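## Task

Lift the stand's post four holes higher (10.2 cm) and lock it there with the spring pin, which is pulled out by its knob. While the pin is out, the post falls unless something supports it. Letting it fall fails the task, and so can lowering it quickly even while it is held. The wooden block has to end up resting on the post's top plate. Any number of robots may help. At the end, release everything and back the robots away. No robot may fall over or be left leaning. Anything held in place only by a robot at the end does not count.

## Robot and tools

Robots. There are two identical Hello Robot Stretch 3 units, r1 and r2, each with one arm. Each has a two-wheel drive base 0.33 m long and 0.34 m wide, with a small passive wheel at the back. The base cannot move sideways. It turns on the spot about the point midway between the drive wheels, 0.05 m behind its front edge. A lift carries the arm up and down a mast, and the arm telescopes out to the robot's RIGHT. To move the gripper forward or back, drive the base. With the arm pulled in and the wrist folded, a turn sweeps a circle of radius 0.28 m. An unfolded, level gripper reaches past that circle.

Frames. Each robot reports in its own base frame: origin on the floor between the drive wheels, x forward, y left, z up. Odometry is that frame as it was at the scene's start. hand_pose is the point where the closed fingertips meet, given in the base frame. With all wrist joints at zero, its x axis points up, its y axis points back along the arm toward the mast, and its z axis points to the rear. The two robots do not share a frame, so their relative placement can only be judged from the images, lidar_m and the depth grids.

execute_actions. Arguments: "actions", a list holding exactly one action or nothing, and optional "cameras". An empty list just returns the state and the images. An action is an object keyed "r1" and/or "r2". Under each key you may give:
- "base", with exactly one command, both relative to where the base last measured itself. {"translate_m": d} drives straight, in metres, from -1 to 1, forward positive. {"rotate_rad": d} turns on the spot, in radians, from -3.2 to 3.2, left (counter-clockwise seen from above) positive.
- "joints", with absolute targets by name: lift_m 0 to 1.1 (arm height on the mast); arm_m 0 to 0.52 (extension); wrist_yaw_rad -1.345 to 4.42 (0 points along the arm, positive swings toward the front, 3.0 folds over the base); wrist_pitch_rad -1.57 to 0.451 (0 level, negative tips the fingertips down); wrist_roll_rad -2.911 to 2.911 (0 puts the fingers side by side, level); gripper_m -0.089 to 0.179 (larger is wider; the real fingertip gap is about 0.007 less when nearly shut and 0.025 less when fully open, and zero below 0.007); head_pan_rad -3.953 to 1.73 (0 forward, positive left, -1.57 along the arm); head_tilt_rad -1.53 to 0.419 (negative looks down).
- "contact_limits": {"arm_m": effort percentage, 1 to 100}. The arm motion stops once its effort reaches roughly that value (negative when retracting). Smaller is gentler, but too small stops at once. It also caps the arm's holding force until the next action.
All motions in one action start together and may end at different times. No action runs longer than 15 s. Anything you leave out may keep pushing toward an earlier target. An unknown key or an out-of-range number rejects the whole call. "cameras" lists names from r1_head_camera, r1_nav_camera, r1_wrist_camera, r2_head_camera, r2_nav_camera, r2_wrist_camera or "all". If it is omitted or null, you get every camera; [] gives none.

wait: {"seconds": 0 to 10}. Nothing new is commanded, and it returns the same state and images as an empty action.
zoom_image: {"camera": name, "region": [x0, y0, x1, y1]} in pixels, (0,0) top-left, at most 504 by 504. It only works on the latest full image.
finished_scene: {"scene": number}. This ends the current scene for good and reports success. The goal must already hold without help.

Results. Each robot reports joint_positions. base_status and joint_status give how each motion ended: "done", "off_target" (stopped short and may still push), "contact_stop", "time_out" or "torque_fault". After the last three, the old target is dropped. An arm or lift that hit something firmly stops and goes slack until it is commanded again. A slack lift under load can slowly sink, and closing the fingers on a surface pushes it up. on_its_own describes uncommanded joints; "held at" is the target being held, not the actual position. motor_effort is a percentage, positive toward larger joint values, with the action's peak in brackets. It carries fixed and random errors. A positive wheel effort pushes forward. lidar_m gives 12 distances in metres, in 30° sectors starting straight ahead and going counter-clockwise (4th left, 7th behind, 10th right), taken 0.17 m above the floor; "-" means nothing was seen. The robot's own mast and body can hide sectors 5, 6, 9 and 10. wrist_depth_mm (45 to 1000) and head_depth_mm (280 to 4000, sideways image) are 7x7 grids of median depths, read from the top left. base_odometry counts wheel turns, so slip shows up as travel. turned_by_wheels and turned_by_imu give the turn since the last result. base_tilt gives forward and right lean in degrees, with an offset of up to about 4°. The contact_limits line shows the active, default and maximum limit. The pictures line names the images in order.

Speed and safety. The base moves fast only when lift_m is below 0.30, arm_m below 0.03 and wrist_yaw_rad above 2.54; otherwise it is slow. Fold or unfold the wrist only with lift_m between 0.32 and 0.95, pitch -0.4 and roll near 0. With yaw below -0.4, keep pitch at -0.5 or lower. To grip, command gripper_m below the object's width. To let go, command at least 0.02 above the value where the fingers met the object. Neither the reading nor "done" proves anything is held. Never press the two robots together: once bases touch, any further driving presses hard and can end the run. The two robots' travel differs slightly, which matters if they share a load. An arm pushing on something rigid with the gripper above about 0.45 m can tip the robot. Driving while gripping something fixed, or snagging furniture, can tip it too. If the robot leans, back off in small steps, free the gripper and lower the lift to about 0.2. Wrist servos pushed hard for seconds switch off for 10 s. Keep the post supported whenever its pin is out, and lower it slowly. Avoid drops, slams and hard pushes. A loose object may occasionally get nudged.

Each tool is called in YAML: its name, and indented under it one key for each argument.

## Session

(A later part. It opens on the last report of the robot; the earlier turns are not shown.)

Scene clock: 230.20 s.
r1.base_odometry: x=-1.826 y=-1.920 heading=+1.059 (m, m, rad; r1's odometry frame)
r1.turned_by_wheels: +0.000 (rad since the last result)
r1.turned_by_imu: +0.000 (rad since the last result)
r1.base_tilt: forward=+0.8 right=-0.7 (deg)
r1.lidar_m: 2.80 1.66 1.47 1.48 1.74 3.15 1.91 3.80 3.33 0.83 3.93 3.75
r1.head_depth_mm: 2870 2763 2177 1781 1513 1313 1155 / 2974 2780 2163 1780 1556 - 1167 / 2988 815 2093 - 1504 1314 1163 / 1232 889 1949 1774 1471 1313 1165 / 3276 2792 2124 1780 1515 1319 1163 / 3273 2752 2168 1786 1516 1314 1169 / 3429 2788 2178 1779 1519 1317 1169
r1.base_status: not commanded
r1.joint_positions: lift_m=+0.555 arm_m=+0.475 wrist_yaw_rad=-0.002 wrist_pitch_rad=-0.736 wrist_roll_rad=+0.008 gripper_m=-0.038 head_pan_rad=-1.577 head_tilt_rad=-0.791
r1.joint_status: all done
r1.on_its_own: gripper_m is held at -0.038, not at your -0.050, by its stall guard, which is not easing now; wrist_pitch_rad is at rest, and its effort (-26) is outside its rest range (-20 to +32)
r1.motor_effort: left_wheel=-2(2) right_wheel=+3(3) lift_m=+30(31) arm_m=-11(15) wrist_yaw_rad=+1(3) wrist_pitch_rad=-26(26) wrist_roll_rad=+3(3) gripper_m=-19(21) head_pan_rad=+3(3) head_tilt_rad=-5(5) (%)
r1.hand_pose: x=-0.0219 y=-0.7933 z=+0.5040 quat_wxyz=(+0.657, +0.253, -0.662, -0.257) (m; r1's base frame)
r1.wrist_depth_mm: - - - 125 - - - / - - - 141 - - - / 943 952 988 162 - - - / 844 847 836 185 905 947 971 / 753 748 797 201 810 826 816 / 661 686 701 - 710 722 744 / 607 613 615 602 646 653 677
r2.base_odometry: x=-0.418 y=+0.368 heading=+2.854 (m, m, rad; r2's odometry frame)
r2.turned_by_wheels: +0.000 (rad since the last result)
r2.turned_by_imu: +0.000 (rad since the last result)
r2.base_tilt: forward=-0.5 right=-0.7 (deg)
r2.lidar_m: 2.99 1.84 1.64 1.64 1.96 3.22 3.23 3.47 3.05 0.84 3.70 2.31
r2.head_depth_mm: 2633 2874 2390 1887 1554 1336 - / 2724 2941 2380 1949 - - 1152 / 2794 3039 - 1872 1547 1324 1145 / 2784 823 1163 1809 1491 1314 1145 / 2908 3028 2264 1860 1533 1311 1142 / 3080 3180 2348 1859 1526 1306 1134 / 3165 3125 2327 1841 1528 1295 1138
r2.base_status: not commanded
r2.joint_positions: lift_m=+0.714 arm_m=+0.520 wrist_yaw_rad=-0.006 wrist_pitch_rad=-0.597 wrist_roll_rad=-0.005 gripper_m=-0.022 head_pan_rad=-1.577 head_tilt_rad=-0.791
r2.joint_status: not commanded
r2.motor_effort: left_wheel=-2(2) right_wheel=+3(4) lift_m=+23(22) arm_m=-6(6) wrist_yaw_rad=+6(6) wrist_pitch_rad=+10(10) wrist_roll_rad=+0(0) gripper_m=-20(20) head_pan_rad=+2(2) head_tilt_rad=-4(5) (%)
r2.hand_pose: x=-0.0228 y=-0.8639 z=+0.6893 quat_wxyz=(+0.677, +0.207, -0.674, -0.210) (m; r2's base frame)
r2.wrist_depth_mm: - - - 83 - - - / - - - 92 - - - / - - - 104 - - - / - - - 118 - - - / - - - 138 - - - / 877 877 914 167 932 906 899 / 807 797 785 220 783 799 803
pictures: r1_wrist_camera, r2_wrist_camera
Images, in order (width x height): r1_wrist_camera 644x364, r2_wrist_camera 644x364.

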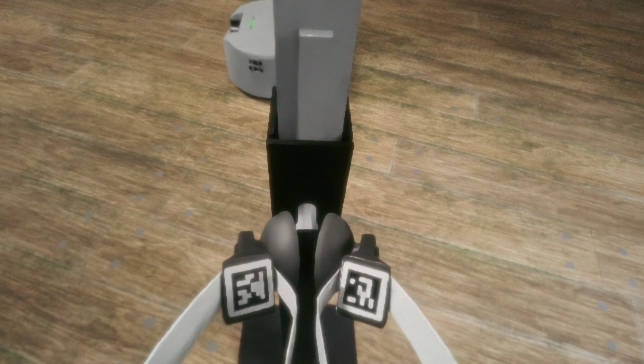

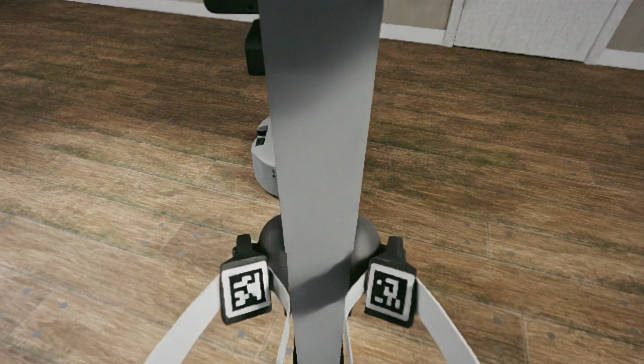

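execute_actions:
  actions:
    - {"r1":{"joints":{"gripper_m":0.05,"arm_m":0.506,"lift_m":0.559}},"r2":{"joints":{"gripper_m":0.055}}}
  cameras: ["r1_wrist_camera","r2_wrist_camera"]

execute_actions:
  actions:
    - {"r1":{"joints":{"gripper_m":-0.038}},"r2":{"joints":{"arm_m":0.5,"wrist_pitch_rad":-0.48,"lift_m":0.69}}}
  cameras: ["r1_wrist_camera","r2_wrist_camera"]

execute_actions:
  actions:
    - {"r1":{"joints":{"arm_m":0.49}},"r2":{"joints":{"gripper_m":-0.024}}}
  cameras: ["r1_wrist_camera","r2_wrist_camera"]

execute_actions:
  actions:
    - {"r2":{"joints":{"lift_m":0.696}}}
  cameras: ["r1_wrist_camera"]

execute_actions:
  actions:
    - {"r2":{"joints":{"lift_m":0.701}}}
  cameras: ["r1_wrist_camera"]

Scene clock: 246.73 s.
r1.base_odometry: x=-1.826 y=-1.920 heading=+1.059 (m, m, rad; r1's odometry frame)
r1.turned_by_wheels: +0.000 (rad since the last result)
r1.turned_by_imu: +0.001 (rad since the last result)
r1.base_tilt: forward=+0.4 right=-0.6 (deg)
r1.lidar_m: 2.79 1.65 1.47 1.47 1.73 3.17 1.91 3.77 3.33 0.83 3.92 3.74
r1.head_depth_mm: 2798 2790 2157 1786 1510 1307 1161 / 3002 2758 2143 1802 1533 - 1168 / 2997 812 2114 1647 1507 1312 1161 / 1227 895 1949 1785 1473 1313 1161 / 3259 2741 2106 1781 1505 1321 1160 / 3304 2776 2189 1777 1524 1323 1157 / 3417 2778 2167 1809 1522 1311 1168
r1.base_status: not commanded
r1.joint_positions: lift_m=+0.559 arm_m=+0.506 wrist_yaw_rad=-0.003 wrist_pitch_rad=-0.806 wrist_roll_rad=+0.008 gripper_m=+0.050 head_pan_rad=-1.577 head_tilt_rad=-0.791
r1.joint_status: all done
r1.motor_effort: left_wheel=-1(4) right_wheel=+0(8) lift_m=+35(43) arm_m=+6(8) wrist_yaw_rad=+3(2) wrist_pitch_rad=+7(26) wrist_roll_rad=+3(3) gripper_m=+0(81) head_pan_rad=+3(3) head_tilt_rad=-5(3) (%)
r1.hand_pose: x=-0.0220 y=-0.8106 z=+0.4961 quat_wxyz=(+0.648, +0.275, -0.653, -0.280) (m; r1's base frame)
r1.wrist_depth_mm: - - - 100 - - - / - - - 113 - - - / 859 892 905 133 924 976 995 / 769 803 803 150 818 831 868 / 699 728 739 179 777 774 800 / 640 665 - 257 700 699 720 / 589 612 611 596 621 649 642
r2.base_odometry: x=-0.418 y=+0.368 heading=+2.854 (m, m, rad; r2's odometry frame)
r2.turned_by_wheels: +0.000 (rad since the last result)
r2.turned_by_imu: +0.001 (rad since the last result)
r2.base_tilt: forward=-0.5 right=-0.8 (deg)
r2.lidar_m: 3.00 1.84 1.64 1.64 1.96 3.21 3.23 3.49 3.06 0.84 3.69 2.30
r2.head_depth_mm: 2605 2914 2381 1886 1565 1340 - / 2708 2950 2382 1934 - - 1152 / 2808 3042 - 1865 1550 1328 1153 / 2750 824 1020 1811 1501 1311 1140 / 2875 3048 2243 1860 1535 1317 1147 / 3044 3203 2332 1864 1530 1311 1140 / 3170 3129 2331 1843 1529 1310 1139
r2.base_status: not commanded
r2.joint_positions: lift_m=+0.714 arm_m=+0.520 wrist_yaw_rad=-0.003 wrist_pitch_rad=-0.589 wrist_roll_rad=-0.005 gripper_m=+0.055 head_pan_rad=-1.577 head_tilt_rad=-0.791
r2.joint_status: all done
r2.motor_effort: left_wheel=-1(2) right_wheel=+0(3) lift_m=+22(23) arm_m=-3(6) wrist_yaw_rad=+3(7) wrist_pitch_rad=+7(10) wrist_roll_rad=+0(0) gripper_m=+1(81) head_pan_rad=+2(2) head_tilt_rad=-4(4) (%)
r2.hand_pose: x=-0.0221 y=-0.8648 z=+0.6907 quat_wxyz=(+0.678, +0.205, -0.675, -0.206) (m; r2's base frame)
r2.wrist_depth_mm: - - 267 83 - - - / - - - 93 - - - / - - - 104 - - - / - - - 119 - - - / - - - 143 - - - / 907 886 - 172 - 910 914 / 789 795 803 311 779 803 800
pictures: r1_wrist_camera, r2_wrist_camera
Images, in order (width x height): r1_wrist_camera 644x364, r2_wrist_camera 644x364.

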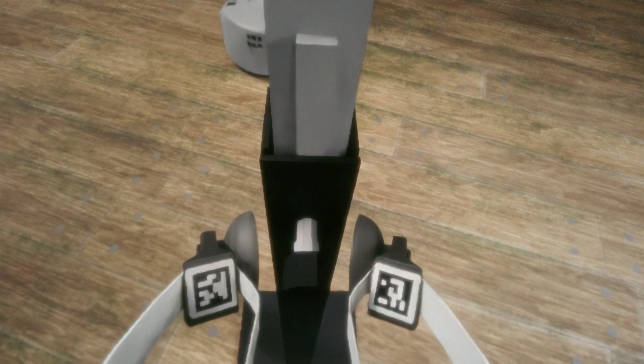

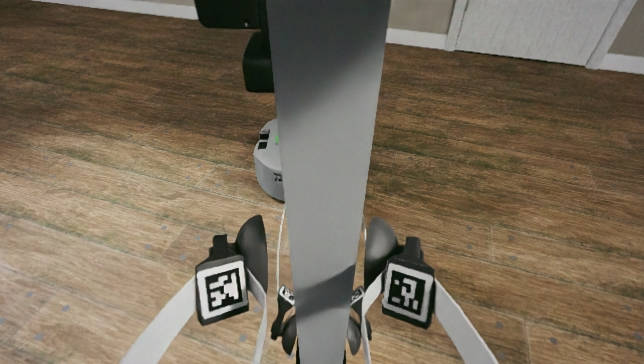

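Scene clock: 248.10 s.
r1.base_odometry: x=-1.826 y=-1.920 heading=+1.059 (m, m, rad; r1's odometry frame)
r1.turned_by_wheels: +0.000 (rad since the last result)
r1.turned_by_imu: +0.000 (rad since the last result)
r1.base_tilt: forward=+0.5 right=-0.4 (deg)
r1.lidar_m: 2.80 1.65 1.47 1.47 1.74 3.15 1.91 3.79 3.33 0.83 3.91 3.75
r1.head_depth_mm: 2845 2781 2158 1772 1513 1317 1156 / 2966 2773 2166 1816 1545 - 1163 / 2973 811 2115 1653 1497 1313 1166 / 1359 890 1915 1781 1464 1315 1169 / 3283 2750 2107 1781 1506 1311 1166 / 3267 2795 2177 1770 1512 1322 1166 / 3431 2789 2176 1794 1512 1317 1161
r1.base_status: not commanded
r1.joint_positions: lift_m=+0.559 arm_m=+0.506 wrist_yaw_rad=-0.002 wrist_pitch_rad=-0.810 wrist_roll_rad=+0.008 gripper_m=-0.037 head_pan_rad=-1.577 head_tilt_rad=-0.791
r1.joint_status: all done
r1.motor_effort: left_wheel=-2(2) right_wheel=+3(2) lift_m=+35(35) arm_m=+6(6) wrist_yaw_rad=+1(3) wrist_pitch_rad=+9(9) wrist_roll_rad=+3(3) gripper_m=-23(99) head_pan_rad=+3(3) head_tilt_rad=-4(4) (%)
r1.hand_pose: x=-0.0220 y=-0.8097 z=+0.4954 quat_wxyz=(+0.647, +0.277, -0.653, -0.281) (m; r1's base frame)
r1.wrist_depth_mm: - - 954 101 - - - / 970 - 998 113 - - - / 869 883 904 134 919 979 971 / 778 785 786 151 829 868 895 / 690 709 736 177 780 753 797 / 642 659 - 160 692 701 718 / 586 596 593 587 630 640 662
r2.base_odometry: x=-0.418 y=+0.368 heading=+2.854 (m, m, rad; r2's odometry frame)
r2.turned_by_wheels: +0.000 (rad since the last result)
r2.turned_by_imu: +0.000 (rad since the last result)
r2.base_tilt: forward=-0.5 right=-0.7 (deg)
r2.lidar_m: 2.99 1.84 1.64 1.64 1.97 3.22 3.23 3.50 3.06 0.84 3.71 2.30
r2.head_depth_mm: 2615 2917 2403 1891 1558 1327 1178 / 2700 2961 2363 1903 1597 - 1124 / 2781 3087 2449 1820 1542 1315 1152 / 2784 825 1032 1763 1495 1312 1146 / 2867 3034 2277 1854 1546 1320 1137 / 3112 3204 2341 1849 1524 1312 1140 / 3179 3170 2314 1846 1538 1299 1137
r2.base_status: not commanded
r2.joint_positions: lift_m=+0.690 arm_m=+0.500 wrist_yaw_rad=-0.002 wrist_pitch_rad=-0.500 wrist_roll_rad=-0.005 gripper_m=+0.055 head_pan_rad=-1.577 head_tilt_rad=-0.791
r2.joint_status: all done
r2.motor_effort: left_wheel=-1(1) right_wheel=-1(1) lift_m=+17(21) arm_m=-3(4) wrist_yaw_rad=+1(3) wrist_pitch_rad=+8(7) wrist_roll_rad=+0(0) gripper_m=+0(0) head_pan_rad=+2(3) head_tilt_rad=-3(3) (%)
r2.hand_pose: x=-0.0220 y=-0.8585 z=+0.6849 quat_wxyz=(+0.687, +0.175, -0.683, -0.176) (m; r2's base frame)
r2.wrist_depth_mm: - - 281 99 - - - / - - - 108 - - - / - - - 119 - - - / - - - 134 - - - / - - - 156 - - - / 928 929 - 180 - 952 954 / 806 806 803 284 813 833 834
pictures: r1_wrist_camera, r2_wrist_camera
Images, in order (width x height): r1_wrist_camera 644x364, r2_wrist_camera 644x364.

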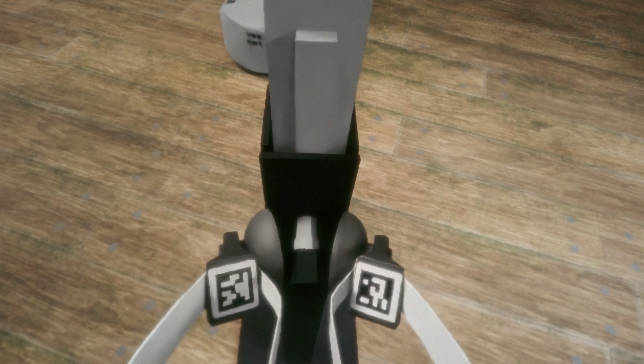

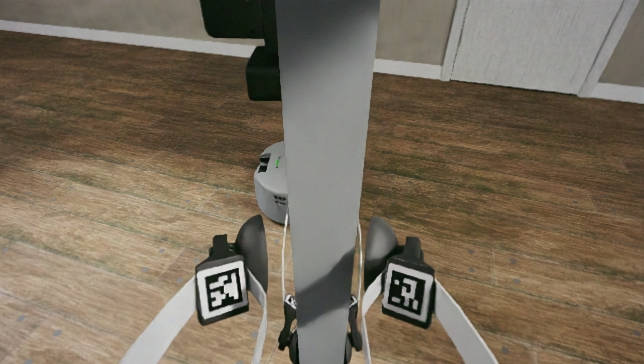

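Scene clock: 249.37 s.
r1.base_odometry: x=-1.826 y=-1.920 heading=+1.059 (m, m, rad; r1's odometry frame)
r1.turned_by_wheels: +0.000 (rad since the last result)
r1.turned_by_imu: +0.000 (rad since the last result)
r1.base_tilt: forward=+0.4 right=-0.6 (deg)
r1.lidar_m: 2.80 1.66 1.47 1.47 1.74 3.15 1.91 3.80 3.32 0.83 3.94 3.75
r1.head_depth_mm: 2897 2742 2163 1769 1520 1315 1157 / 2974 2764 2166 1795 1546 - 1154 / 2973 813 2120 1669 1503 1303 1163 / 1366 889 1926 1784 1469 1318 1161 / 3293 2762 2081 1780 1510 1312 1165 / 3281 2757 2187 1785 1517 1317 1169 / 3440 2756 2169 1785 1516 1319 1163
r1.base_status: not commanded
r1.joint_positions: lift_m=+0.559 arm_m=+0.491 wrist_yaw_rad=-0.001 wrist_pitch_rad=-0.768 wrist_roll_rad=+0.006 gripper_m=-0.034 head_pan_rad=-1.577 head_tilt_rad=-0.791
r1.joint_status: all done
r1.motor_effort: left_wheel=-3(3) right_wheel=+4(4) lift_m=+35(36) arm_m=-12(13) wrist_yaw_rad=+2(1) wrist_pitch_rad=-11(12) wrist_roll_rad=+4(5) gripper_m=-20(22) head_pan_rad=+3(2) head_tilt_rad=-4(4) (%)
r1.hand_pose: x=-0.0218 y=-0.8033 z=+0.5024 quat_wxyz=(+0.654, +0.264, -0.658, -0.266) (m; r1's base frame)
r1.wrist_depth_mm: - - - 111 - - - / - - - 127 - - - / 925 885 946 148 986 - - / 791 820 834 163 896 913 921 / 732 730 743 185 770 813 797 / 644 668 - 282 703 713 713 / 602 626 602 540 632 649 654
r2.base_odometry: x=-0.418 y=+0.368 heading=+2.854 (m, m, rad; r2's odometry frame)
r2.turned_by_wheels: +0.000 (rad since the last result)
r2.turned_by_imu: +0.000 (rad since the last result)
r2.base_tilt: forward=-0.5 right=-0.8 (deg)
r2.lidar_m: 3.00 1.84 1.64 1.65 1.96 3.21 3.22 3.48 3.06 0.84 3.69 2.31
r2.head_depth_mm: 2640 2891 2403 1877 1558 1329 1174 / 2704 2972 2405 1909 1602 - 1131 / 2788 3032 2470 1822 1551 1313 1149 / 2754 820 1149 1750 1494 1312 1148 / 2922 3050 2274 1863 1539 1305 1143 / 3061 3158 2319 1838 1524 1310 1140 / 3171 3188 2321 1841 1532 1305 1134
r2.base_status: not commanded
r2.joint_positions: lift_m=+0.690 arm_m=+0.500 wrist_yaw_rad=-0.006 wrist_pitch_rad=-0.503 wrist_roll_rad=-0.005 gripper_m=-0.023 head_pan_rad=-1.577 head_tilt_rad=-0.791
r2.joint_status: all done
r2.motor_effort: left_wheel=-2(3) right_wheel=+3(3) lift_m=+19(19) arm_m=-3(3) wrist_yaw_rad=+7(7) wrist_pitch_rad=+9(9) wrist_roll_rad=+0(0) gripper_m=-19(92) head_pan_rad=+1(3) head_tilt_rad=-4(5) (%)
r2.hand_pose: x=-0.0229 y=-0.8582 z=+0.6843 quat_wxyz=(+0.686, +0.174, -0.683, -0.178) (m; r2's base frame)
r2.wrist_depth_mm: - - 311 98 - - - / - - - 107 - - - / - - - 119 - - - / - - - 133 - - - / - - - 151 - - - / 914 936 964 174 974 923 931 / 808 827 809 213 845 815 820
pictures: r1_wrist_camera, r2_wrist_camera
Images, in order (width x height): r1_wrist_camera 644x364, r2_wrist_camera 644x364.

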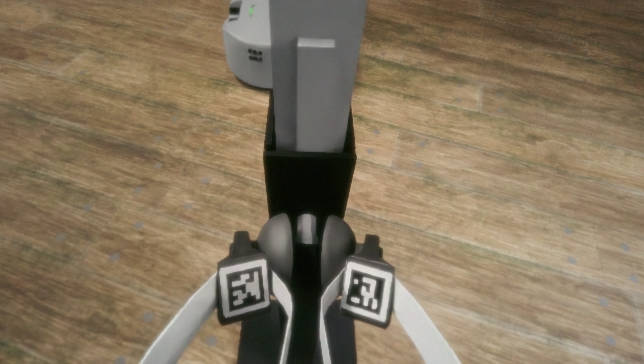

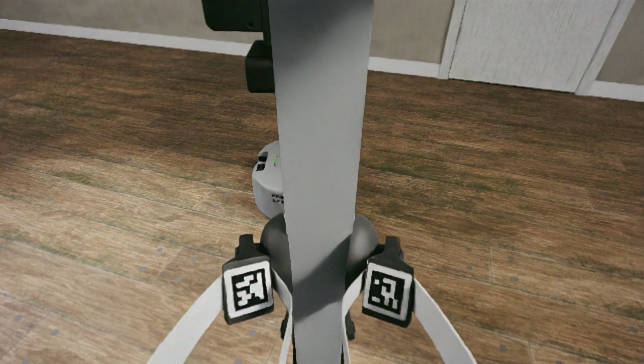

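Scene clock: 250.00 s.
r1.base_odometry: x=-1.826 y=-1.920 heading=+1.059 (m, m, rad; r1's odometry frame)
r1.turned_by_wheels: +0.000 (rad since the last result)
r1.turned_by_imu: +0.000 (rad since the last result)
r1.base_tilt: forward=+0.3 right=-0.6 (deg)
r1.lidar_m: 2.80 1.65 1.47 1.47 1.74 3.16 1.91 3.79 3.32 0.83 3.94 3.74
r1.head_depth_mm: 2860 2775 2170 1764 1505 1316 1167 / 2959 2767 2164 1795 1536 - 1158 / 3004 812 2108 1659 1503 1323 1166 / 1317 890 1951 1782 1472 1317 1164 / 3247 2782 2089 1788 1510 1306 1159 / 3340 2757 2194 1775 1517 1311 1164 / 3452 2736 2186 1780 1520 1321 1167
r1.base_status: not commanded
r1.joint_positions: lift_m=+0.559 arm_m=+0.491 wrist_yaw_rad=-0.001 wrist_pitch_rad=-0.768 wrist_roll_rad=+0.006 gripper_m=-0.034 head_pan_rad=-1.577 head_tilt_rad=-0.791
r1.joint_status: not commanded
r1.motor_effort: left_wheel=-3(3) right_wheel=+4(4) lift_m=+35(35) arm_m=-12(12) wrist_yaw_rad=+1(1) wrist_pitch_rad=-11(11) wrist_roll_rad=+4(4) gripper_m=-20(20) head_pan_rad=+3(3) head_tilt_rad=-4(4) (%)
r1.hand_pose: x=-0.0218 y=-0.8033 z=+0.5024 quat_wxyz=(+0.654, +0.264, -0.658, -0.266) (m; r1's base frame)
r1.wrist_depth_mm: - - - 111 - - - / - - - 127 - - - / 909 928 955 148 994 - - / 807 836 837 162 881 860 960 / 734 741 768 184 773 779 824 / 657 655 - 283 719 699 740 / 604 604 604 534 639 636 667
r2.base_odometry: x=-0.418 y=+0.368 heading=+2.854 (m, m, rad; r2's odometry frame)
r2.turned_by_wheels: +0.000 (rad since the last result)
r2.turned_by_imu: +0.000 (rad since the last result)
r2.base_tilt: forward=-0.4 right=-0.7 (deg)
r2.lidar_m: 2.99 1.84 1.64 1.64 1.96 3.21 3.22 3.48 3.04 0.84 3.70 2.31
r2.head_depth_mm: 2614 2890 2387 1888 1560 1322 1177 / 2726 2942 2370 1915 1599 - 1131 / 2796 3058 2543 1817 1554 1324 1150 / 2750 825 1146 1758 1493 1312 1149 / 2914 3002 2257 1853 1552 1313 1147 / 3068 3173 2346 1849 1534 1312 1140 / 3227 3127 2343 1851 1534 1310 1133
r2.base_status: not commanded
r2.joint_positions: lift_m=+0.695 arm_m=+0.500 wrist_yaw_rad=-0.006 wrist_pitch_rad=-0.519 wrist_roll_rad=-0.005 gripper_m=-0.023 head_pan_rad=-1.577 head_tilt_rad=-0.791
r2.joint_status: all done
r2.motor_effort: left_wheel=-3(3) right_wheel=+3(3) lift_m=+32(32) arm_m=-3(3) wrist_yaw_rad=+7(7) wrist_pitch_rad=+15(16) wrist_roll_rad=+0(0) gripper_m=-19(21) head_pan_rad=+2(1) head_tilt_rad=-4(5) (%)
r2.hand_pose: x=-0.0229 y=-0.8557 z=+0.6860 quat_wxyz=(+0.685, +0.180, -0.682, -0.184) (m; r2's base frame)
r2.wrist_depth_mm: - - 311 99 - - - / - - - 108 - - - / - - - 120 - - - / - - - 135 - - - / - - - 154 - - - / 934 912 949 180 953 950 940 / 819 802 804 231 818 803 825
pictures: r1_wrist_camera
Images, in order (width x height): r1_wrist_camera 644x364.

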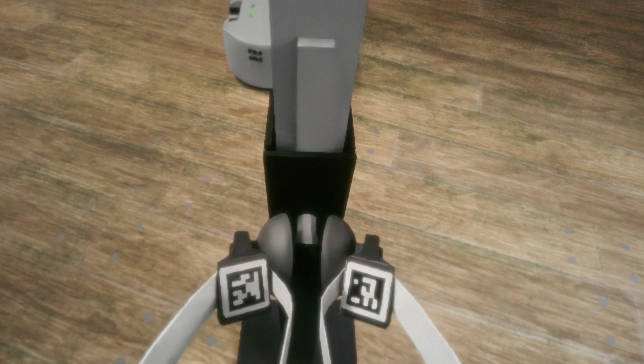

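Scene clock: 250.63 s.
r1.base_odometry: x=-1.826 y=-1.920 heading=+1.059 (m, m, rad; r1's odometry frame)
r1.turned_by_wheels: +0.000 (rad since the last result)
r1.turned_by_imu: +0.000 (rad since the last result)
r1.base_tilt: forward=+0.4 right=-0.5 (deg)
r1.lidar_m: 2.80 1.65 1.47 1.47 1.73 3.16 1.91 3.77 3.31 0.83 3.92 3.73
r1.head_depth_mm: 2882 2750 2148 1758 1500 1319 1157 / 2947 2762 2157 1810 1538 - 1161 / 3008 813 2108 1649 1496 1309 1160 / 1301 890 1944 1790 1463 1309 1159 / 3253 2776 2092 1785 1517 1319 1165 / 3335 2798 2203 1791 1521 1310 1165 / 3409 2760 2169 1773 1511 1308 1159
r1.base_status: not commanded
r1.joint_positions: lift_m=+0.559 arm_m=+0.491 wrist_yaw_rad=-0.001 wrist_pitch_rad=-0.768 wrist_roll_rad=+0.006 gripper_m=-0.034 head_pan_rad=-1.577 head_tilt_rad=-0.791
r1.joint_status: not commanded
r1.motor_effort: left_wheel=-3(3) right_wheel=+4(4) lift_m=+35(36) arm_m=-11(12) wrist_yaw_rad=+1(2) wrist_pitch_rad=-11(11) wrist_roll_rad=+4(4) gripper_m=-21(19) head_pan_rad=+3(3) head_tilt_rad=-4(5) (%)
r1.hand_pose: x=-0.0218 y=-0.8033 z=+0.5024 quat_wxyz=(+0.654, +0.264, -0.658, -0.266) (m; r1's base frame)
r1.wrist_depth_mm: - - - 112 - - - / - - - 127 - - - / 912 923 928 148 970 - - / 796 804 828 164 898 904 893 / 697 722 743 184 775 807 799 / 670 673 - 282 693 727 740 / 604 611 629 545 647 653 673
r2.base_odometry: x=-0.418 y=+0.368 heading=+2.854 (m, m, rad; r2's odometry frame)
r2.turned_by_wheels: +0.000 (rad since the last result)
r2.turned_by_imu: +0.000 (rad since the last result)
r2.base_tilt: forward=-0.5 right=-0.8 (deg)
r2.lidar_m: 2.99 1.84 1.64 1.65 1.96 3.21 3.23 3.49 3.06 0.84 3.69 2.30
r2.head_depth_mm: 2640 2875 2411 1883 1560 1335 1189 / 2738 2970 2386 1956 - - 1137 / 2806 3046 2564 1847 1541 1312 1150 / 2777 824 1151 1766 1494 1314 1145 / 2888 2988 2272 1870 1533 1309 1140 / 3115 3154 2332 1861 1523 1304 1137 / 3158 3123 2310 1830 1537 1310 1141
r2.base_status: not commanded
r2.joint_positions: lift_m=+0.700 arm_m=+0.500 wrist_yaw_rad=-0.006 wrist_pitch_rad=-0.533 wrist_roll_rad=-0.005 gripper_m=-0.023 head_pan_rad=-1.577 head_tilt_rad=-0.791
r2.joint_status: all done
r2.motor_effort: left_wheel=-2(3) right_wheel=+3(3) lift_m=+32(33) arm_m=-4(4) wrist_yaw_rad=+7(7) wrist_pitch_rad=+20(21) wrist_roll_rad=+0(0) gripper_m=-20(20) head_pan_rad=+4(3) head_tilt_rad=-4(5) (%)
r2.hand_pose: x=-0.0229 y=-0.8537 z=+0.6881 quat_wxyz=(+0.684, +0.185, -0.681, -0.188) (m; r2's base frame)
r2.wrist_depth_mm: - - - 99 - - - / - - - 109 - - - / - - - 121 - - - / - - - 140 - - - / - - - 157 - - - / 899 905 950 184 955 930 939 / 795 798 809 240 812 813 835
pictures: r1_wrist_camera
Images, in order (width x height): r1_wrist_camera 644x364.

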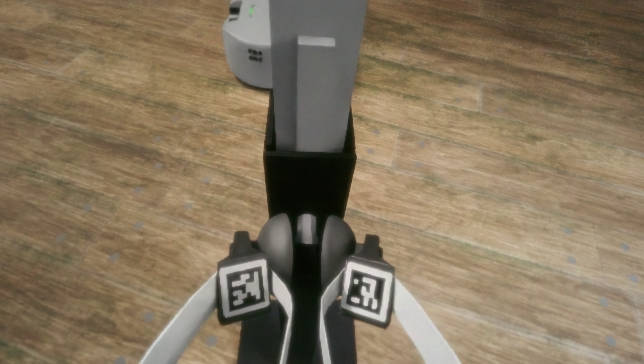

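execute_actions:
  actions:
    - {"r2":{"base":{"translate_m":-0.004},"joints":{"lift_m":0.703}}}
  cameras: ["r1_wrist_camera"]

execute_actions:
  actions:
    - {"r1":{"joints":{"arm_m":0.48,"lift_m":0.554}}}
  cameras: ["r1_wrist_camera","r2_wrist_camera","r2_head_camera"]

Scene clock: 253.63 s.
r1.base_odometry: x=-1.826 y=-1.920 heading=+1.059 (m, m, rad; r1's odometry frame)
r1.turned_by_wheels: +0.000 (rad since the last result)
r1.turned_by_imu: +0.000 (rad since the last result)
r1.base_tilt: forward=+0.5 right=-0.5 (deg)
r1.lidar_m: 2.81 1.65 1.47 1.47 1.73 3.16 1.90 3.77 3.31 0.83 3.93 3.73
r1.head_depth_mm: 2891 2790 2151 1770 1501 1321 1164 / 3002 2760 2192 1810 1538 - 1158 / 2954 813 2107 1659 1510 1319 1151 / 1294 889 1946 1783 1467 1313 1162 / 3231 2774 2094 1788 1512 1316 1162 / 3305 2721 2177 1784 1513 1321 1165 / 3434 2793 2185 1790 1506 1306 1166
r1.base_status: not commanded
r1.joint_positions: lift_m=+0.559 arm_m=+0.491 wrist_yaw_rad=-0.001 wrist_pitch_rad=-0.768 wrist_roll_rad=+0.006 gripper_m=-0.034 head_pan_rad=-1.577 head_tilt_rad=-0.791
r1.joint_status: not commanded
r1.motor_effort: left_wheel=-3(3) right_wheel=+4(4) lift_m=+35(35) arm_m=-11(12) wrist_yaw_rad=+0(1) wrist_pitch_rad=-11(11) wrist_roll_rad=+4(4) gripper_m=-20(19) head_pan_rad=+3(3) head_tilt_rad=-4(5) (%)
r1.hand_pose: x=-0.0218 y=-0.8033 z=+0.5024 quat_wxyz=(+0.654, +0.264, -0.658, -0.266) (m; r1's base frame)
r1.wrist_depth_mm: - - - 112 - - - / - - - 127 - - - / 881 922 939 148 987 - - / 791 809 821 163 869 916 910 / 730 732 766 183 787 799 807 / 658 651 - 284 720 730 756 / 603 618 608 536 638 651 667
r2.base_odometry: x=-0.414 y=+0.367 heading=+2.854 (m, m, rad; r2's odometry frame)
r2.turned_by_wheels: +0.000 (rad since the last result)
r2.turned_by_imu: +0.001 (rad since the last result)
r2.base_tilt: forward=-0.5 right=-0.7 (deg)
r2.lidar_m: 2.99 1.84 1.64 1.65 1.97 3.20 3.24 3.46 3.05 0.84 3.72 2.30
r2.head_depth_mm: 2605 2902 2381 1885 1549 1332 - / 2720 2966 2365 1949 - - 1136 / 2808 3057 2539 1855 1545 1321 1144 / 2792 824 1533 1765 1461 1309 1142 / 2874 3038 2256 1864 1531 1312 1142 / 3089 3175 2335 1840 1537 1307 1136 / 3155 3172 2329 1844 1526 1303 1137
r2.base_status: done
r2.joint_positions: lift_m=+0.702 arm_m=+0.500 wrist_yaw_rad=+0.000 wrist_pitch_rad=-0.535 wrist_roll_rad=-0.005 gripper_m=-0.023 head_pan_rad=-1.577 head_tilt_rad=-0.791
r2.joint_status: all done
r2.motor_effort: left_wheel=+2(4) right_wheel=-2(4) lift_m=+32(30) arm_m=-4(4) wrist_yaw_rad=-1(7) wrist_pitch_rad=+21(22) wrist_roll_rad=+0(0) gripper_m=-19(20) head_pan_rad=+1(3) head_tilt_rad=-3(4) (%)
r2.hand_pose: x=-0.0216 y=-0.8535 z=+0.6897 quat_wxyz=(+0.684, +0.187, -0.680, -0.187) (m; r2's base frame)
r2.wrist_depth_mm: - - 295 99 - - - / - - - 109 - - - / - - - 121 - - - / - - - 137 - - - / - - - 157 - - - / 922 894 950 183 931 923 938 / 814 807 821 236 812 824 822
pictures: r1_wrist_camera
Images, in order (width x height): r1_wrist_camera 644x364.

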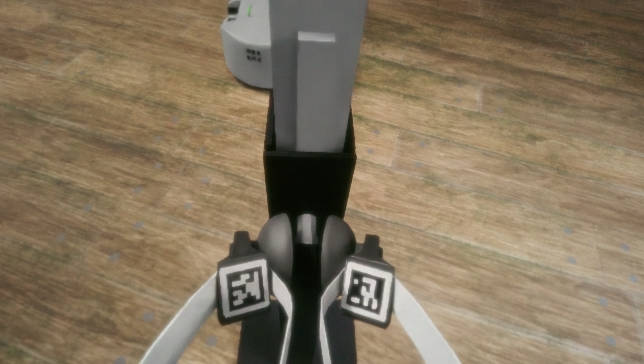

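Scene clock: 254.47 s.
r1.base_odometry: x=-1.826 y=-1.920 heading=+1.059 (m, m, rad; r1's odometry frame)
r1.turned_by_wheels: +0.000 (rad since the last result)
r1.turned_by_imu: +0.000 (rad since the last result)
r1.base_tilt: forward=+0.5 right=-0.5 (deg)
r1.lidar_m: 2.79 1.66 1.47 1.47 1.73 3.16 1.91 3.79 3.30 0.83 3.93 3.75
r1.head_depth_mm: 2887 2796 2166 1787 1528 1307 1163 / 2989 2775 2171 1772 1540 - 1159 / 3036 811 2110 - 1504 1309 1156 / 1289 888 1954 1775 1463 1319 1161 / 3252 2759 2123 1785 1508 1320 1161 / 3272 2797 2170 1794 1519 1317 1165 / 3446 2767 2190 1790 1514 1312 1160
r1.base_status: not commanded
r1.joint_positions: lift_m=+0.554 arm_m=+0.481 wrist_yaw_rad=-0.002 wrist_pitch_rad=-0.739 wrist_roll_rad=+0.006 gripper_m=-0.034 head_pan_rad=-1.577 head_tilt_rad=-0.791
r1.joint_status: all done
r1.on_its_own: wrist_pitch_rad is at rest, and its effort (-24) is outside its rest range (-20 to +32)
r1.motor_effort: left_wheel=-3(3) right_wheel=+4(4) lift_m=+27(30) arm_m=-13(14) wrist_yaw_rad=+3(1) wrist_pitch_rad=-24(25) wrist_roll_rad=+4(4) gripper_m=-18(20) head_pan_rad=+3(3) head_tilt_rad=-4(5) (%)
r1.hand_pose: x=-0.0219 y=-0.7988 z=+0.5026 quat_wxyz=(+0.657, +0.254, -0.661, -0.257) (m; r1's base frame)
r1.wrist_depth_mm: - - - 119 - - - / - - - 135 - - - / 923 910 - 155 - - - / 828 813 837 171 890 901 953 / 732 760 754 190 792 809 828 / 662 678 - 274 713 731 732 / 602 623 606 596 639 648 679
r2.base_odometry: x=-0.414 y=+0.367 heading=+2.854 (m, m, rad; r2's odometry frame)
r2.turned_by_wheels: +0.000 (rad since the last result)
r2.turned_by_imu: +0.000 (rad since the last result)
r2.base_tilt: forward=-0.5 right=-0.8 (deg)
r2.lidar_m: 2.99 1.84 1.64 1.64 1.97 3.20 3.22 3.47 3.06 0.84 3.73 2.30
r2.head_depth_mm: 2665 2911 2411 1893 1554 1328 - / 2703 2939 2383 1926 - - 1138 / 2804 3078 2562 1856 1543 1325 1146 / 2792 826 1540 1760 1461 1315 1144 / 2843 3039 2241 1862 1547 1305 1141 / 3077 3173 2334 1846 1530 1306 1140 / 3181 3144 2323 1852 1525 1311 1140
r2.base_status: not commanded
r2.joint_positions: lift_m=+0.702 arm_m=+0.500 wrist_yaw_rad=+0.000 wrist_pitch_rad=-0.535 wrist_roll_rad=-0.005 gripper_m=-0.023 head_pan_rad=-1.577 head_tilt_rad=-0.791
r2.joint_status: not commanded
r2.motor_effort: left_wheel=+1(1) right_wheel=-2(2) lift_m=+32(32) arm_m=-4(3) wrist_yaw_rad=-1(1) wrist_pitch_rad=+21(21) wrist_roll_rad=+0(0) gripper_m=-19(19) head_pan_rad=+2(2) head_tilt_rad=-4(4) (%)
r2.hand_pose: x=-0.0216 y=-0.8535 z=+0.6897 quat_wxyz=(+0.684, +0.187, -0.680, -0.187) (m; r2's base frame)
r2.wrist_depth_mm: - - 338 99 - - - / - - - 109 - - - / - - - 122 - - - / - - - 137 - - - / - - - 157 - - - / 907 925 964 184 958 915 949 / 794 819 806 237 797 818 823
pictures: r1_wrist_camera, r2_head_camera (sideways: a quarter turn clockwise sets it upright), r2_wrist_camera
Images, in order (width x height): r1_wrist_camera 644x364, r2_head_camera 896x504, r2_wrist_camera 644x364.

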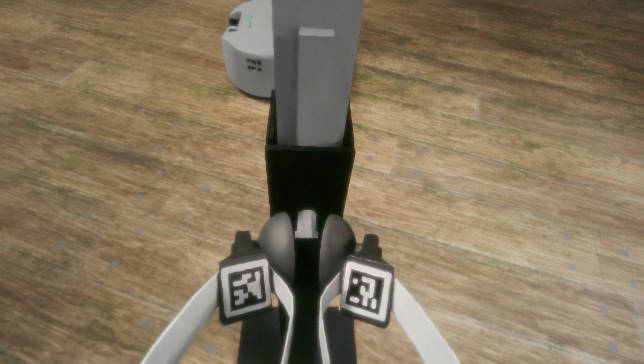

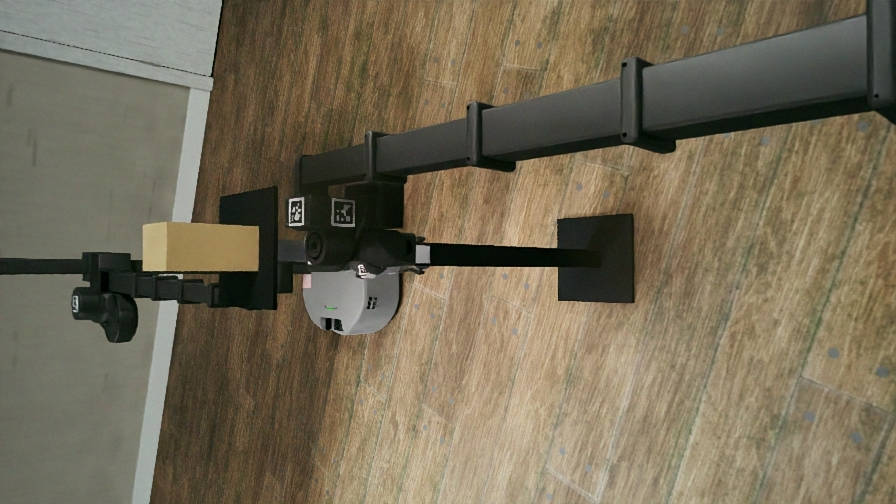

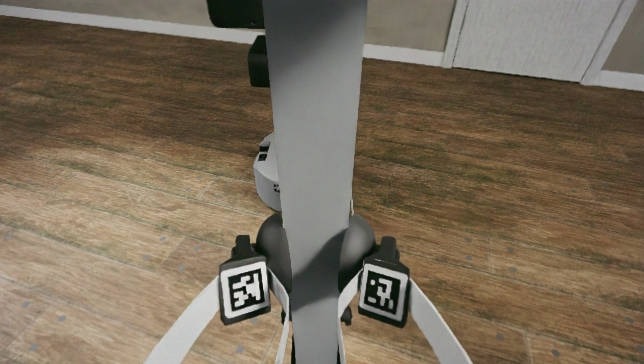

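execute_actions:
  actions:
    - {"r2":{"joints":{"lift_m":0.71}}}
  cameras: ["r1_wrist_camera"]

zoom_image:
  camera: "r1_wrist_camera"
  region: [260,190,350,320]

Scene clock: 257.67 s.
r1.base_odometry: x=-1.826 y=-1.920 heading=+1.059 (m, m, rad; r1's odometry frame)
r1.turned_by_wheels: +0.000 (rad since the last result)
r1.turned_by_imu: +0.000 (rad since the last result)
r1.base_tilt: forward=+0.4 right=-0.7 (deg)
r1.lidar_m: 2.80 1.65 1.47 1.47 1.74 3.14 1.91 3.81 3.30 0.83 3.92 3.73
r1.head_depth_mm: 2869 2776 2170 1792 1503 1319 1162 / 2988 2782 2147 1789 1542 - 1154 / 2964 812 2112 - 1496 1313 1164 / 1274 886 1938 1775 1477 1312 1167 / 3253 2803 2105 1789 1513 1301 1164 / 3247 2768 2160 1771 1510 1319 1162 / 3455 2749 2167 1791 1512 1325 1162
r1.base_status: not commanded
r1.joint_positions: lift_m=+0.554 arm_m=+0.481 wrist_yaw_rad=-0.002 wrist_pitch_rad=-0.739 wrist_roll_rad=+0.006 gripper_m=-0.034 head_pan_rad=-1.577 head_tilt_rad=-0.791
r1.joint_status: not commanded
r1.on_its_own: wrist_pitch_rad is at rest, and its effort (-24) is outside its rest range (-20 to +32)
r1.motor_effort: left_wheel=-3(3) right_wheel=+4(4) lift_m=+26(27) arm_m=-12(12) wrist_yaw_rad=+1(2) wrist_pitch_rad=-24(25) wrist_roll_rad=+4(4) gripper_m=-19(20) head_pan_rad=+3(3) head_tilt_rad=-4(5) (%)
r1.hand_pose: x=-0.0219 y=-0.7989 z=+0.5026 quat_wxyz=(+0.657, +0.254, -0.661, -0.257) (m; r1's base frame)
r1.wrist_depth_mm: - - - 119 - - - / - - - 134 - - - / 950 945 990 154 - - - / 823 839 836 171 917 939 938 / 733 765 774 190 815 822 826 / 659 663 - 277 738 711 752 / 598 611 619 598 629 659 661
r2.base_odometry: x=-0.414 y=+0.367 heading=+2.854 (m, m, rad; r2's odometry frame)
r2.turned_by_wheels: +0.000 (rad since the last result)
r2.turned_by_imu: +0.000 (rad since the last result)
r2.base_tilt: forward=-0.5 right=-0.8 (deg)
r2.lidar_m: 2.99 1.84 1.64 1.65 1.97 3.21 3.23 3.46 3.07 0.85 3.71 2.31
r2.head_depth_mm: 2616 2932 2385 1873 1551 1348 - / 2716 2952 2387 1932 - - 1148 / 2792 3066 2567 1852 1547 1315 1142 / 2815 822 1158 1751 1462 1309 1146 / 2894 3003 2242 1863 1545 1307 1137 / 3070 3161 2341 1855 1537 1307 1136 / 3226 3144 2325 1835 1527 1300 1138
r2.base_status: not commanded
r2.joint_positions: lift_m=+0.709 arm_m=+0.500 wrist_yaw_rad=+0.000 wrist_pitch_rad=-0.555 wrist_roll_rad=-0.005 gripper_m=-0.023 head_pan_rad=-1.577 head_tilt_rad=-0.791
r2.joint_status: all done
r2.motor_effort: left_wheel=+1(1) right_wheel=-2(2) lift_m=+33(37) arm_m=-4(4) wrist_yaw_rad=-1(1) wrist_pitch_rad=+29(29) wrist_roll_rad=+0(0) gripper_m=-19(19) head_pan_rad=+2(3) head_tilt_rad=-4(3) (%)
r2.hand_pose: x=-0.0215 y=-0.8504 z=+0.6926 quat_wxyz=(+0.682, +0.194, -0.678, -0.193) (m; r2's base frame)
r2.wrist_depth_mm: - - - 100 - - - / - - - 111 - - - / - - - 124 - - - / - - - 140 - - - / - - - 162 - - - / 919 895 908 191 914 956 912 / 791 810 792 255 807 805 825
pictures: r1_wrist_camera
Images, in order (width x height): r1_wrist_camera 644x364.

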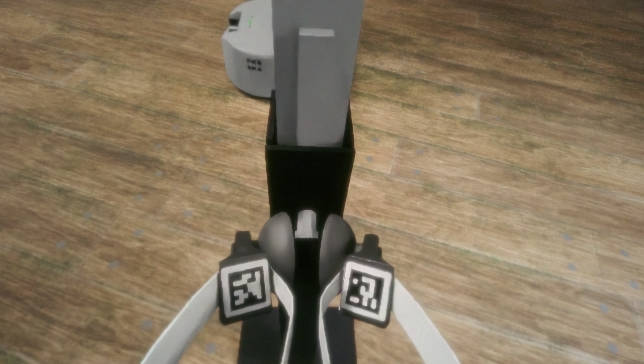

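Region (260, 190, 350, 320) of r1_wrist_camera's 644x364 image, scaled by 3.877; it fills the left 349 columns of this view, and the rest is white.

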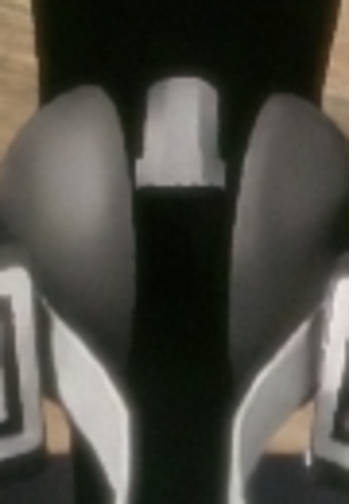

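execute_actions:
  actions:
    - {"r2":{"joints":{"lift_m":0.7005}}}
  cameras: ["r1_wrist_camera"]

execute_actions:
  actions:
    - {"r1":{"joints":{"arm_m":0.475,"gripper_m":-0.055}}}
  cameras: ["r1_wrist_camera"]

zoom_image:
  camera: "r1_wrist_camera"
  region: [260,190,350,320]

Scene clock: 261.73 s.
r1.base_odometry: x=-1.826 y=-1.920 heading=+1.059 (m, m, rad; r1's odometry frame)
r1.turned_by_wheels: +0.000 (rad since the last result)
r1.turned_by_imu: +0.001 (rad since the last result)
r1.base_tilt: forward=+0.5 right=-0.7 (deg)
r1.lidar_m: 2.80 1.65 1.47 1.47 1.73 3.15 1.91 3.79 3.32 0.83 3.91 3.75
r1.head_depth_mm: 2919 2738 2163 1771 1505 1304 1162 / 2951 2782 2163 1776 1551 - 1160 / 3000 814 2103 - 1499 1312 1163 / 1307 889 1916 1789 1463 1312 1162 / 3269 2799 2121 1789 1509 1313 1163 / 3278 2756 2167 1784 1515 1326 1164 / 3513 2741 2161 1811 1505 1313 1166
r1.base_status: not commanded
r1.joint_positions: lift_m=+0.554 arm_m=+0.481 wrist_yaw_rad=-0.002 wrist_pitch_rad=-0.739 wrist_roll_rad=+0.006 gripper_m=-0.034 head_pan_rad=-1.577 head_tilt_rad=-0.791
r1.joint_status: not commanded
r1.on_its_own: wrist_pitch_rad is at rest, and its effort (-24) is outside its rest range (-20 to +32)
r1.motor_effort: left_wheel=-3(3) right_wheel=+3(4) lift_m=+27(26) arm_m=-11(12) wrist_yaw_rad=+0(1) wrist_pitch_rad=-24(25) wrist_roll_rad=+4(4) gripper_m=-19(20) head_pan_rad=+3(3) head_tilt_rad=-4(5) (%)
r1.hand_pose: x=-0.0219 y=-0.7989 z=+0.5027 quat_wxyz=(+0.657, +0.254, -0.661, -0.257) (m; r1's base frame)
r1.wrist_depth_mm: - - - 119 - - - / - - - 135 - - - / 917 969 963 155 - - - / 813 833 838 171 898 922 957 / 742 754 781 191 809 804 840 / 652 680 - 274 737 734 743 / 600 619 616 598 640 662 663
r2.base_odometry: x=-0.414 y=+0.367 heading=+2.854 (m, m, rad; r2's odometry frame)
r2.turned_by_wheels: +0.000 (rad since the last result)
r2.turned_by_imu: +0.000 (rad since the last result)
r2.base_tilt: forward=-0.5 right=-0.8 (deg)
r2.lidar_m: 3.00 1.84 1.64 1.65 1.97 3.22 3.24 3.48 3.06 0.84 3.69 2.31
r2.head_depth_mm: 2627 2907 2406 1860 1554 1326 1187 / 2751 2961 2357 1938 - - 1139 / 2776 3059 2568 1845 1540 1314 1147 / 2797 837 1526 1758 1464 1312 1144 / 2919 3030 2265 1861 1531 1309 1140 / 3062 3201 2358 1858 1539 1307 1139 / 3187 3134 2351 1835 1533 1306 1136
r2.base_status: not commanded
r2.joint_positions: lift_m=+0.701 arm_m=+0.500 wrist_yaw_rad=+0.000 wrist_pitch_rad=-0.538 wrist_roll_rad=-0.005 gripper_m=-0.023 head_pan_rad=-1.577 head_tilt_rad=-0.791
r2.joint_status: all done
r2.motor_effort: left_wheel=+1(1) right_wheel=-1(2) lift_m=+19(30) arm_m=-3(4) wrist_yaw_rad=-1(1) wrist_pitch_rad=+22(29) wrist_roll_rad=+0(0) gripper_m=-19(19) head_pan_rad=+2(2) head_tilt_rad=-5(4) (%)
r2.hand_pose: x=-0.0215 y=-0.8529 z=+0.6874 quat_wxyz=(+0.684, +0.189, -0.679, -0.188) (m; r2's base frame)
r2.wrist_depth_mm: - - 365 100 - - - / - - - 111 - - - / - - - 123 - - - / - - - 139 - - - / - - - 159 - - - / 914 904 959 187 951 936 926 / 802 806 800 245 809 824 816
pictures: r1_wrist_camera
Images, in order (width x height): r1_wrist_camera 644x364.

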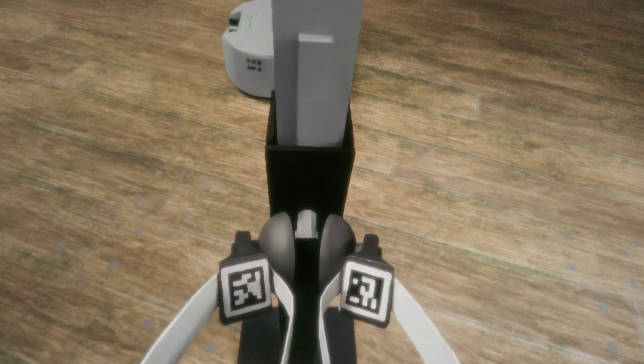

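Scene clock: 262.40 s.
r1.base_odometry: x=-1.826 y=-1.920 heading=+1.059 (m, m, rad; r1's odometry frame)
r1.turned_by_wheels: +0.000 (rad since the last result)
r1.turned_by_imu: +0.000 (rad since the last result)
r1.base_tilt: forward=+0.3 right=-0.5 (deg)
r1.lidar_m: 2.80 1.65 1.47 1.48 1.74 3.15 1.91 3.78 3.33 0.83 3.89 3.74
r1.head_depth_mm: 2847 2696 2146 1769 1508 1307 1164 / 2929 2760 2164 1783 1538 - 1160 / 2947 809 2101 - 1495 1318 1166 / 1298 888 1957 1773 1474 1301 1164 / 3279 2830 2086 1765 1499 1315 1157 / 3352 2789 2161 1795 1511 1302 1167 / 3453 2778 2197 1774 1524 1308 1171
r1.base_status: not commanded
r1.joint_positions: lift_m=+0.554 arm_m=+0.476 wrist_yaw_rad=-0.002 wrist_pitch_rad=-0.732 wrist_roll_rad=+0.006 gripper_m=-0.054 head_pan_rad=-1.577 head_tilt_rad=-0.791
r1.joint_status: all done
r1.on_its_own: wrist_pitch_rad is at rest, and its effort (-27) is outside its rest range (-20 to +32)
r1.motor_effort: left_wheel=-3(3) right_wheel=+3(3) lift_m=+26(26) arm_m=-11(12) wrist_yaw_rad=+1(2) wrist_pitch_rad=-27(28) wrist_roll_rad=+4(4) gripper_m=-25(97) head_pan_rad=+2(3) head_tilt_rad=-4(5) (%)
r1.hand_pose: x=-0.0219 y=-0.7951 z=+0.5038 quat_wxyz=(+0.658, +0.252, -0.662, -0.255) (m; r1's base frame)
r1.wrist_depth_mm: - - - 123 - - - / - - - 139 - - - / 944 982 985 160 - - - / 817 868 866 183 900 929 931 / 718 748 780 197 792 807 841 / 672 676 - 288 718 739 742 / 599 603 614 607 645 658 669
r2.base_odometry: x=-0.414 y=+0.367 heading=+2.854 (m, m, rad; r2's odometry frame)
r2.turned_by_wheels: +0.000 (rad since the last result)
r2.turned_by_imu: +0.000 (rad since the last result)
r2.base_tilt: forward=-0.5 right=-0.8 (deg)
r2.lidar_m: 3.00 1.85 1.64 1.64 1.97 3.20 3.23 3.47 3.06 0.84 3.72 2.31
r2.head_depth_mm: 2627 2907 2388 1889 1552 1330 1186 / 2698 2943 2386 1944 - - 1141 / 2773 3064 2578 1848 1552 1315 1149 / 2825 844 1540 1776 1460 1312 1142 / 2858 3022 2262 1841 1546 1316 1139 / 3098 3139 2327 1850 1539 1309 1141 / 3180 3105 2334 1854 1525 1306 1143
r2.base_status: not commanded
r2.joint_positions: lift_m=+0.701 arm_m=+0.500 wrist_yaw_rad=+0.000 wrist_pitch_rad=-0.538 wrist_roll_rad=-0.005 gripper_m=-0.023 head_pan_rad=-1.577 head_tilt_rad=-0.791
r2.joint_status: not commanded
r2.motor_effort: left_wheel=+1(1) right_wheel=-2(2) lift_m=+19(19) arm_m=-3(3) wrist_yaw_rad=-1(1) wrist_pitch_rad=+22(22) wrist_roll_rad=+0(0) gripper_m=-18(18) head_pan_rad=+3(2) head_tilt_rad=-5(4) (%)
r2.hand_pose: x=-0.0215 y=-0.8529 z=+0.6874 quat_wxyz=(+0.684, +0.189, -0.679, -0.188) (m; r2's base frame)
r2.wrist_depth_mm: - - - 100 - - - / - - - 110 - - - / - - - 123 - - - / - - - 139 - - - / - - - 158 - - - / 906 912 949 187 958 943 904 / 803 799 789 244 792 813 819
pictures: r1_wrist_camera
Images, in order (width x height): r1_wrist_camera 644x364.

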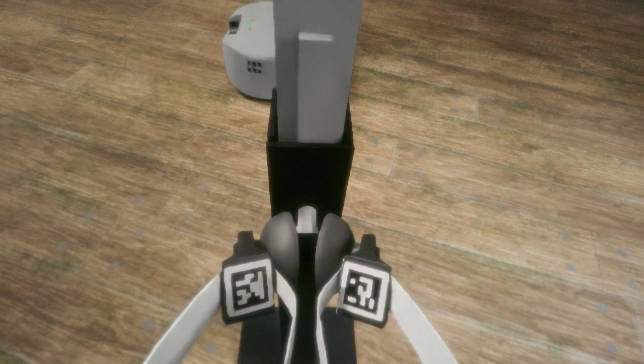

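Region (260, 190, 350, 320) of r1_wrist_camera's 644x364 image, scaled by 3.877; it fills the left 349 columns of this view, and the rest is white.

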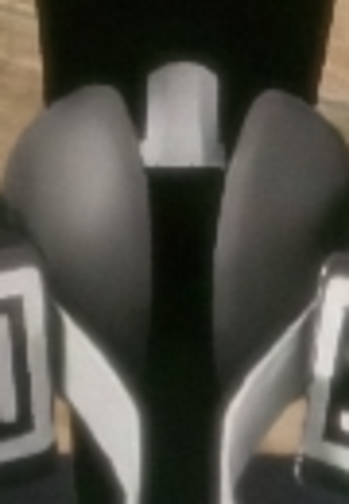

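execute_actions:
  actions:
    - {"r1":{"joints":{"gripper_m":0.06,"arm_m":0.36}}}
  cameras: []

execute_actions:
  actions:
    - {"r1":{"base":{"translate_m":-0.3},"joints":{"wrist_yaw_rad":1.57,"wrist_pitch_rad":0.02,"wrist_roll_rad":0,"lift_m":0.385,"gripper_m":0.04,"head_pan_rad":-1.25}}}
  cameras: ["r1_wrist_camera","r1_head_camera"]

Scene clock: 272.67 s.
r1.base_odometry: x=-1.826 y=-1.920 heading=+1.059 (m, m, rad; r1's odometry frame)
r1.turned_by_wheels: +0.000 (rad since the last result)
r1.turned_by_imu: +0.001 (rad since the last result)
r1.base_tilt: forward=+0.5 right=-0.7 (deg)
r1.lidar_m: 2.80 1.65 1.47 1.47 1.74 3.16 1.91 3.79 3.31 0.83 3.93 3.76
r1.head_depth_mm: 2856 2727 2170 1792 1514 1309 1177 / 2978 2764 2177 1833 1503 - 1159 / 3017 810 2129 1815 1464 1315 1162 / 1306 890 1936 1752 1477 1313 1164 / 3217 2797 2126 1781 1522 1313 1165 / 3333 2771 2188 1782 1516 1314 1164 / 3452 2808 2201 1797 1507 1314 1160
r1.base_status: not commanded
r1.joint_positions: lift_m=+0.554 arm_m=+0.360 wrist_yaw_rad=-0.002 wrist_pitch_rad=-0.800 wrist_roll_rad=+0.007 gripper_m=+0.060 head_pan_rad=-1.577 head_tilt_rad=-0.791
r1.joint_status: all done
r1.motor_effort: left_wheel=-1(3) right_wheel=+0(4) lift_m=+27(27) arm_m=-7(10) wrist_yaw_rad=+2(3) wrist_pitch_rad=+4(27) wrist_roll_rad=+3(4) gripper_m=+0(80) head_pan_rad=+3(2) head_tilt_rad=-4(4) (%)
r1.hand_pose: x=-0.0218 y=-0.6665 z=+0.4923 quat_wxyz=(+0.649, +0.274, -0.653, -0.277) (m; r1's base frame)
r1.wrist_depth_mm: - - - 257 - - - / 983 - - 299 - - - / 851 900 930 884 936 964 975 / 786 771 823 807 860 845 884 / 699 715 725 728 764 787 784 / 638 648 656 660 - 683 705 / 585 595 605 619 615 645 648
r2.base_odometry: x=-0.414 y=+0.367 heading=+2.854 (m, m, rad; r2's odometry frame)
r2.turned_by_wheels: +0.000 (rad since the last result)
r2.turned_by_imu: +0.001 (rad since the last result)
r2.base_tilt: forward=-0.5 right=-0.8 (deg)
r2.lidar_m: 3.00 1.85 1.64 1.65 1.96 3.22 3.23 3.48 3.07 0.84 3.69 2.31
r2.head_depth_mm: 2609 2870 2396 1889 1561 1328 1187 / 2723 2942 2390 1931 - - 1139 / 2828 2993 2586 1822 1550 1324 1147 / 2777 841 1284 1770 1458 1319 1141 / 2905 3003 2244 1869 1531 1311 1140 / 3080 3180 2324 1846 1529 1311 1138 / 3204 3125 2343 1850 1531 1306 1143
r2.base_status: not commanded
r2.joint_positions: lift_m=+0.701 arm_m=+0.500 wrist_yaw_rad=+0.000 wrist_pitch_rad=-0.538 wrist_roll_rad=-0.005 gripper_m=-0.023 head_pan_rad=-1.577 head_tilt_rad=-0.791
r2.joint_status: not commanded
r2.motor_effort: left_wheel=+1(1) right_wheel=-2(1) lift_m=+19(19) arm_m=-3(3) wrist_yaw_rad=-1(1) wrist_pitch_rad=+22(22) wrist_roll_rad=+0(0) gripper_m=-18(19) head_pan_rad=+2(3) head_tilt_rad=-4(4) (%)
r2.hand_pose: x=-0.0215 y=-0.8529 z=+0.6874 quat_wxyz=(+0.684, +0.189, -0.679, -0.188) (m; r2's base frame)
r2.wrist_depth_mm: - - - 100 - - - / - - - 110 - - - / - - - 123 - - - / - - - 138 - - - / - - - 159 - - - / 929 914 953 186 953 918 941 / 810 814 798 245 814 814 816
pictures: none
No camera images: the call's "cameras" was empty. Leave "cameras" out to get every camera's image.

Scene clock: 276.90 s.
r1.base_odometry: x=-1.972 y=-2.182 heading=+1.059 (m, m, rad; r1's odometry frame)
r1.turned_by_wheels: +0.000 (rad since the last result)
r1.turned_by_imu: +0.001 (rad since the last result)
r1.base_tilt: forward=+0.5 right=-0.5 (deg)
r1.lidar_m: 2.96 1.75 1.56 1.56 1.84 3.35 1.61 3.70 3.23 1.72 0.87 4.04
r1.head_depth_mm: 3029 2773 2154 1787 1534 1312 1182 / 3092 2646 2027 1789 1540 1290 1165 / 1272 893 1933 1774 1540 1308 1157 / 3488 921 2112 1710 1452 1307 1162 / 3671 2765 2192 1776 1496 1314 1161 / 3767 2772 2197 1801 1509 1315 1162 / 3827 2771 2167 1795 1513 1317 1160
r1.base_status: done
r1.joint_positions: lift_m=+0.385 arm_m=+0.360 wrist_yaw_rad=+1.567 wrist_pitch_rad=-0.004 wrist_roll_rad=+0.007 gripper_m=+0.040 head_pan_rad=-1.257 head_tilt_rad=-0.791
r1.joint_status: all done
r1.motor_effort: left_wheel=-1(5) right_wheel=+1(4) lift_m=+27(27) arm_m=-7(8) wrist_yaw_rad=+2(2) wrist_pitch_rad=+10(10) wrist_roll_rad=-4(5) gripper_m=+1(74) head_pan_rad=+3(17) head_tilt_rad=-5(4) (%)
r1.hand_pose: x=+0.2348 y=-0.5063 z=+0.4988 quat_wxyz=(+0.501, +0.502, -0.501, +0.496) (m; r1's base frame)
r1.wrist_depth_mm: - - - - - - - / - - - - - - - / - - - - - - - / - - - - - - - / - - - - - - - / - - - - - - - / 971 946 956 956 943 - -
r2.base_odometry: x=-0.414 y=+0.367 heading=+2.854 (m, m, rad; r2's odometry frame)
r2.turned_by_wheels: +0.000 (rad since the last result)
r2.turned_by_imu: +0.000 (rad since the last result)
r2.base_tilt: forward=-0.5 right=-0.8 (deg)
r2.lidar_m: 3.00 1.84 1.64 1.65 1.96 3.21 3.22 3.46 3.06 0.84 3.69 2.30
r2.head_depth_mm: 2639 2886 2403 1890 1561 1322 1187 / 2726 2929 2392 1938 - - 1138 / 2836 3043 2539 1844 1541 1322 1149 / 2876 843 1782 1764 1465 1318 1146 / 2982 3186 2187 1853 1537 1317 1142 / 3034 1763 1916 1852 1535 1311 1141 / 3199 3189 2245 1849 1527 1310 1136
r2.base_status: not commanded
r2.joint_positions: lift_m=+0.701 arm_m=+0.500 wrist_yaw_rad=+0.000 wrist_pitch_rad=-0.538 wrist_roll_rad=-0.005 gripper_m=-0.023 head_pan_rad=-1.577 head_tilt_rad=-0.791
r2.joint_status: not commanded
r2.motor_effort: left_wheel=+1(1) right_wheel=-1(2) lift_m=+19(19) arm_m=-3(3) wrist_yaw_rad=+0(1) wrist_pitch_rad=+22(22) wrist_roll_rad=+0(0) gripper_m=-18(19) head_pan_rad=+2(2) head_tilt_rad=-4(4) (%)
r2.hand_pose: x=-0.0215 y=-0.8529 z=+0.6874 quat_wxyz=(+0.684, +0.189, -0.679, -0.188) (m; r2's base frame)
r2.wrist_depth_mm: - - - 100 - - - / - - - 110 - - - / - 506 - 123 - - - / - - - 138 - - - / - - - 159 - - - / 881 910 940 185 946 912 940 / 823 803 792 246 821 809 837
pictures: r1_head_camera (sideways: a quarter turn clockwise sets it upright), r1_wrist_camera
Images, in order (width x height): r1_head_camera 896x504, r1_wrist_camera 644x364.

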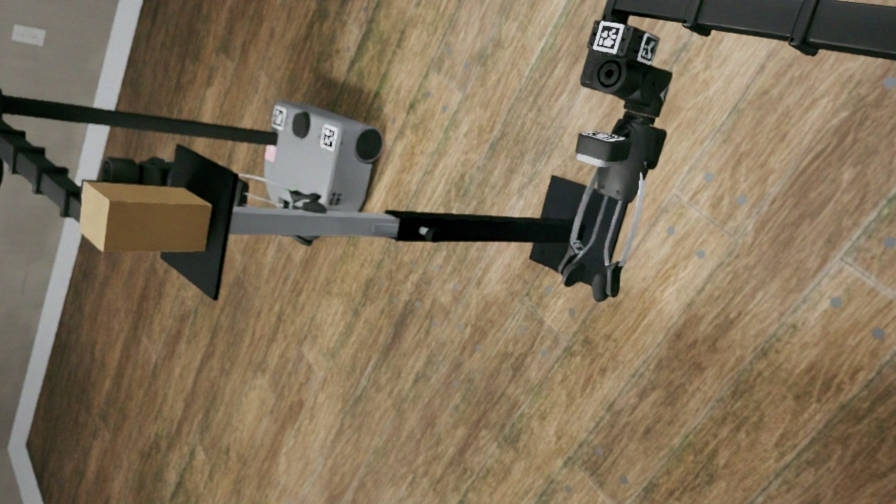

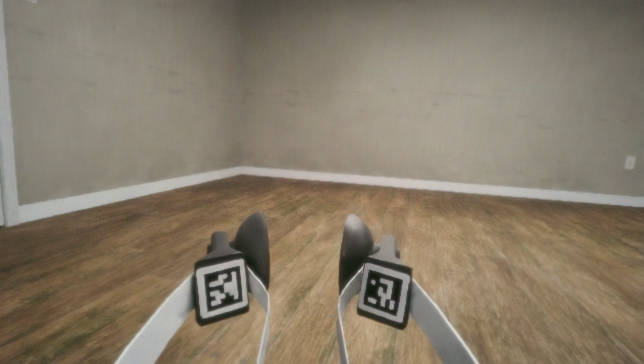

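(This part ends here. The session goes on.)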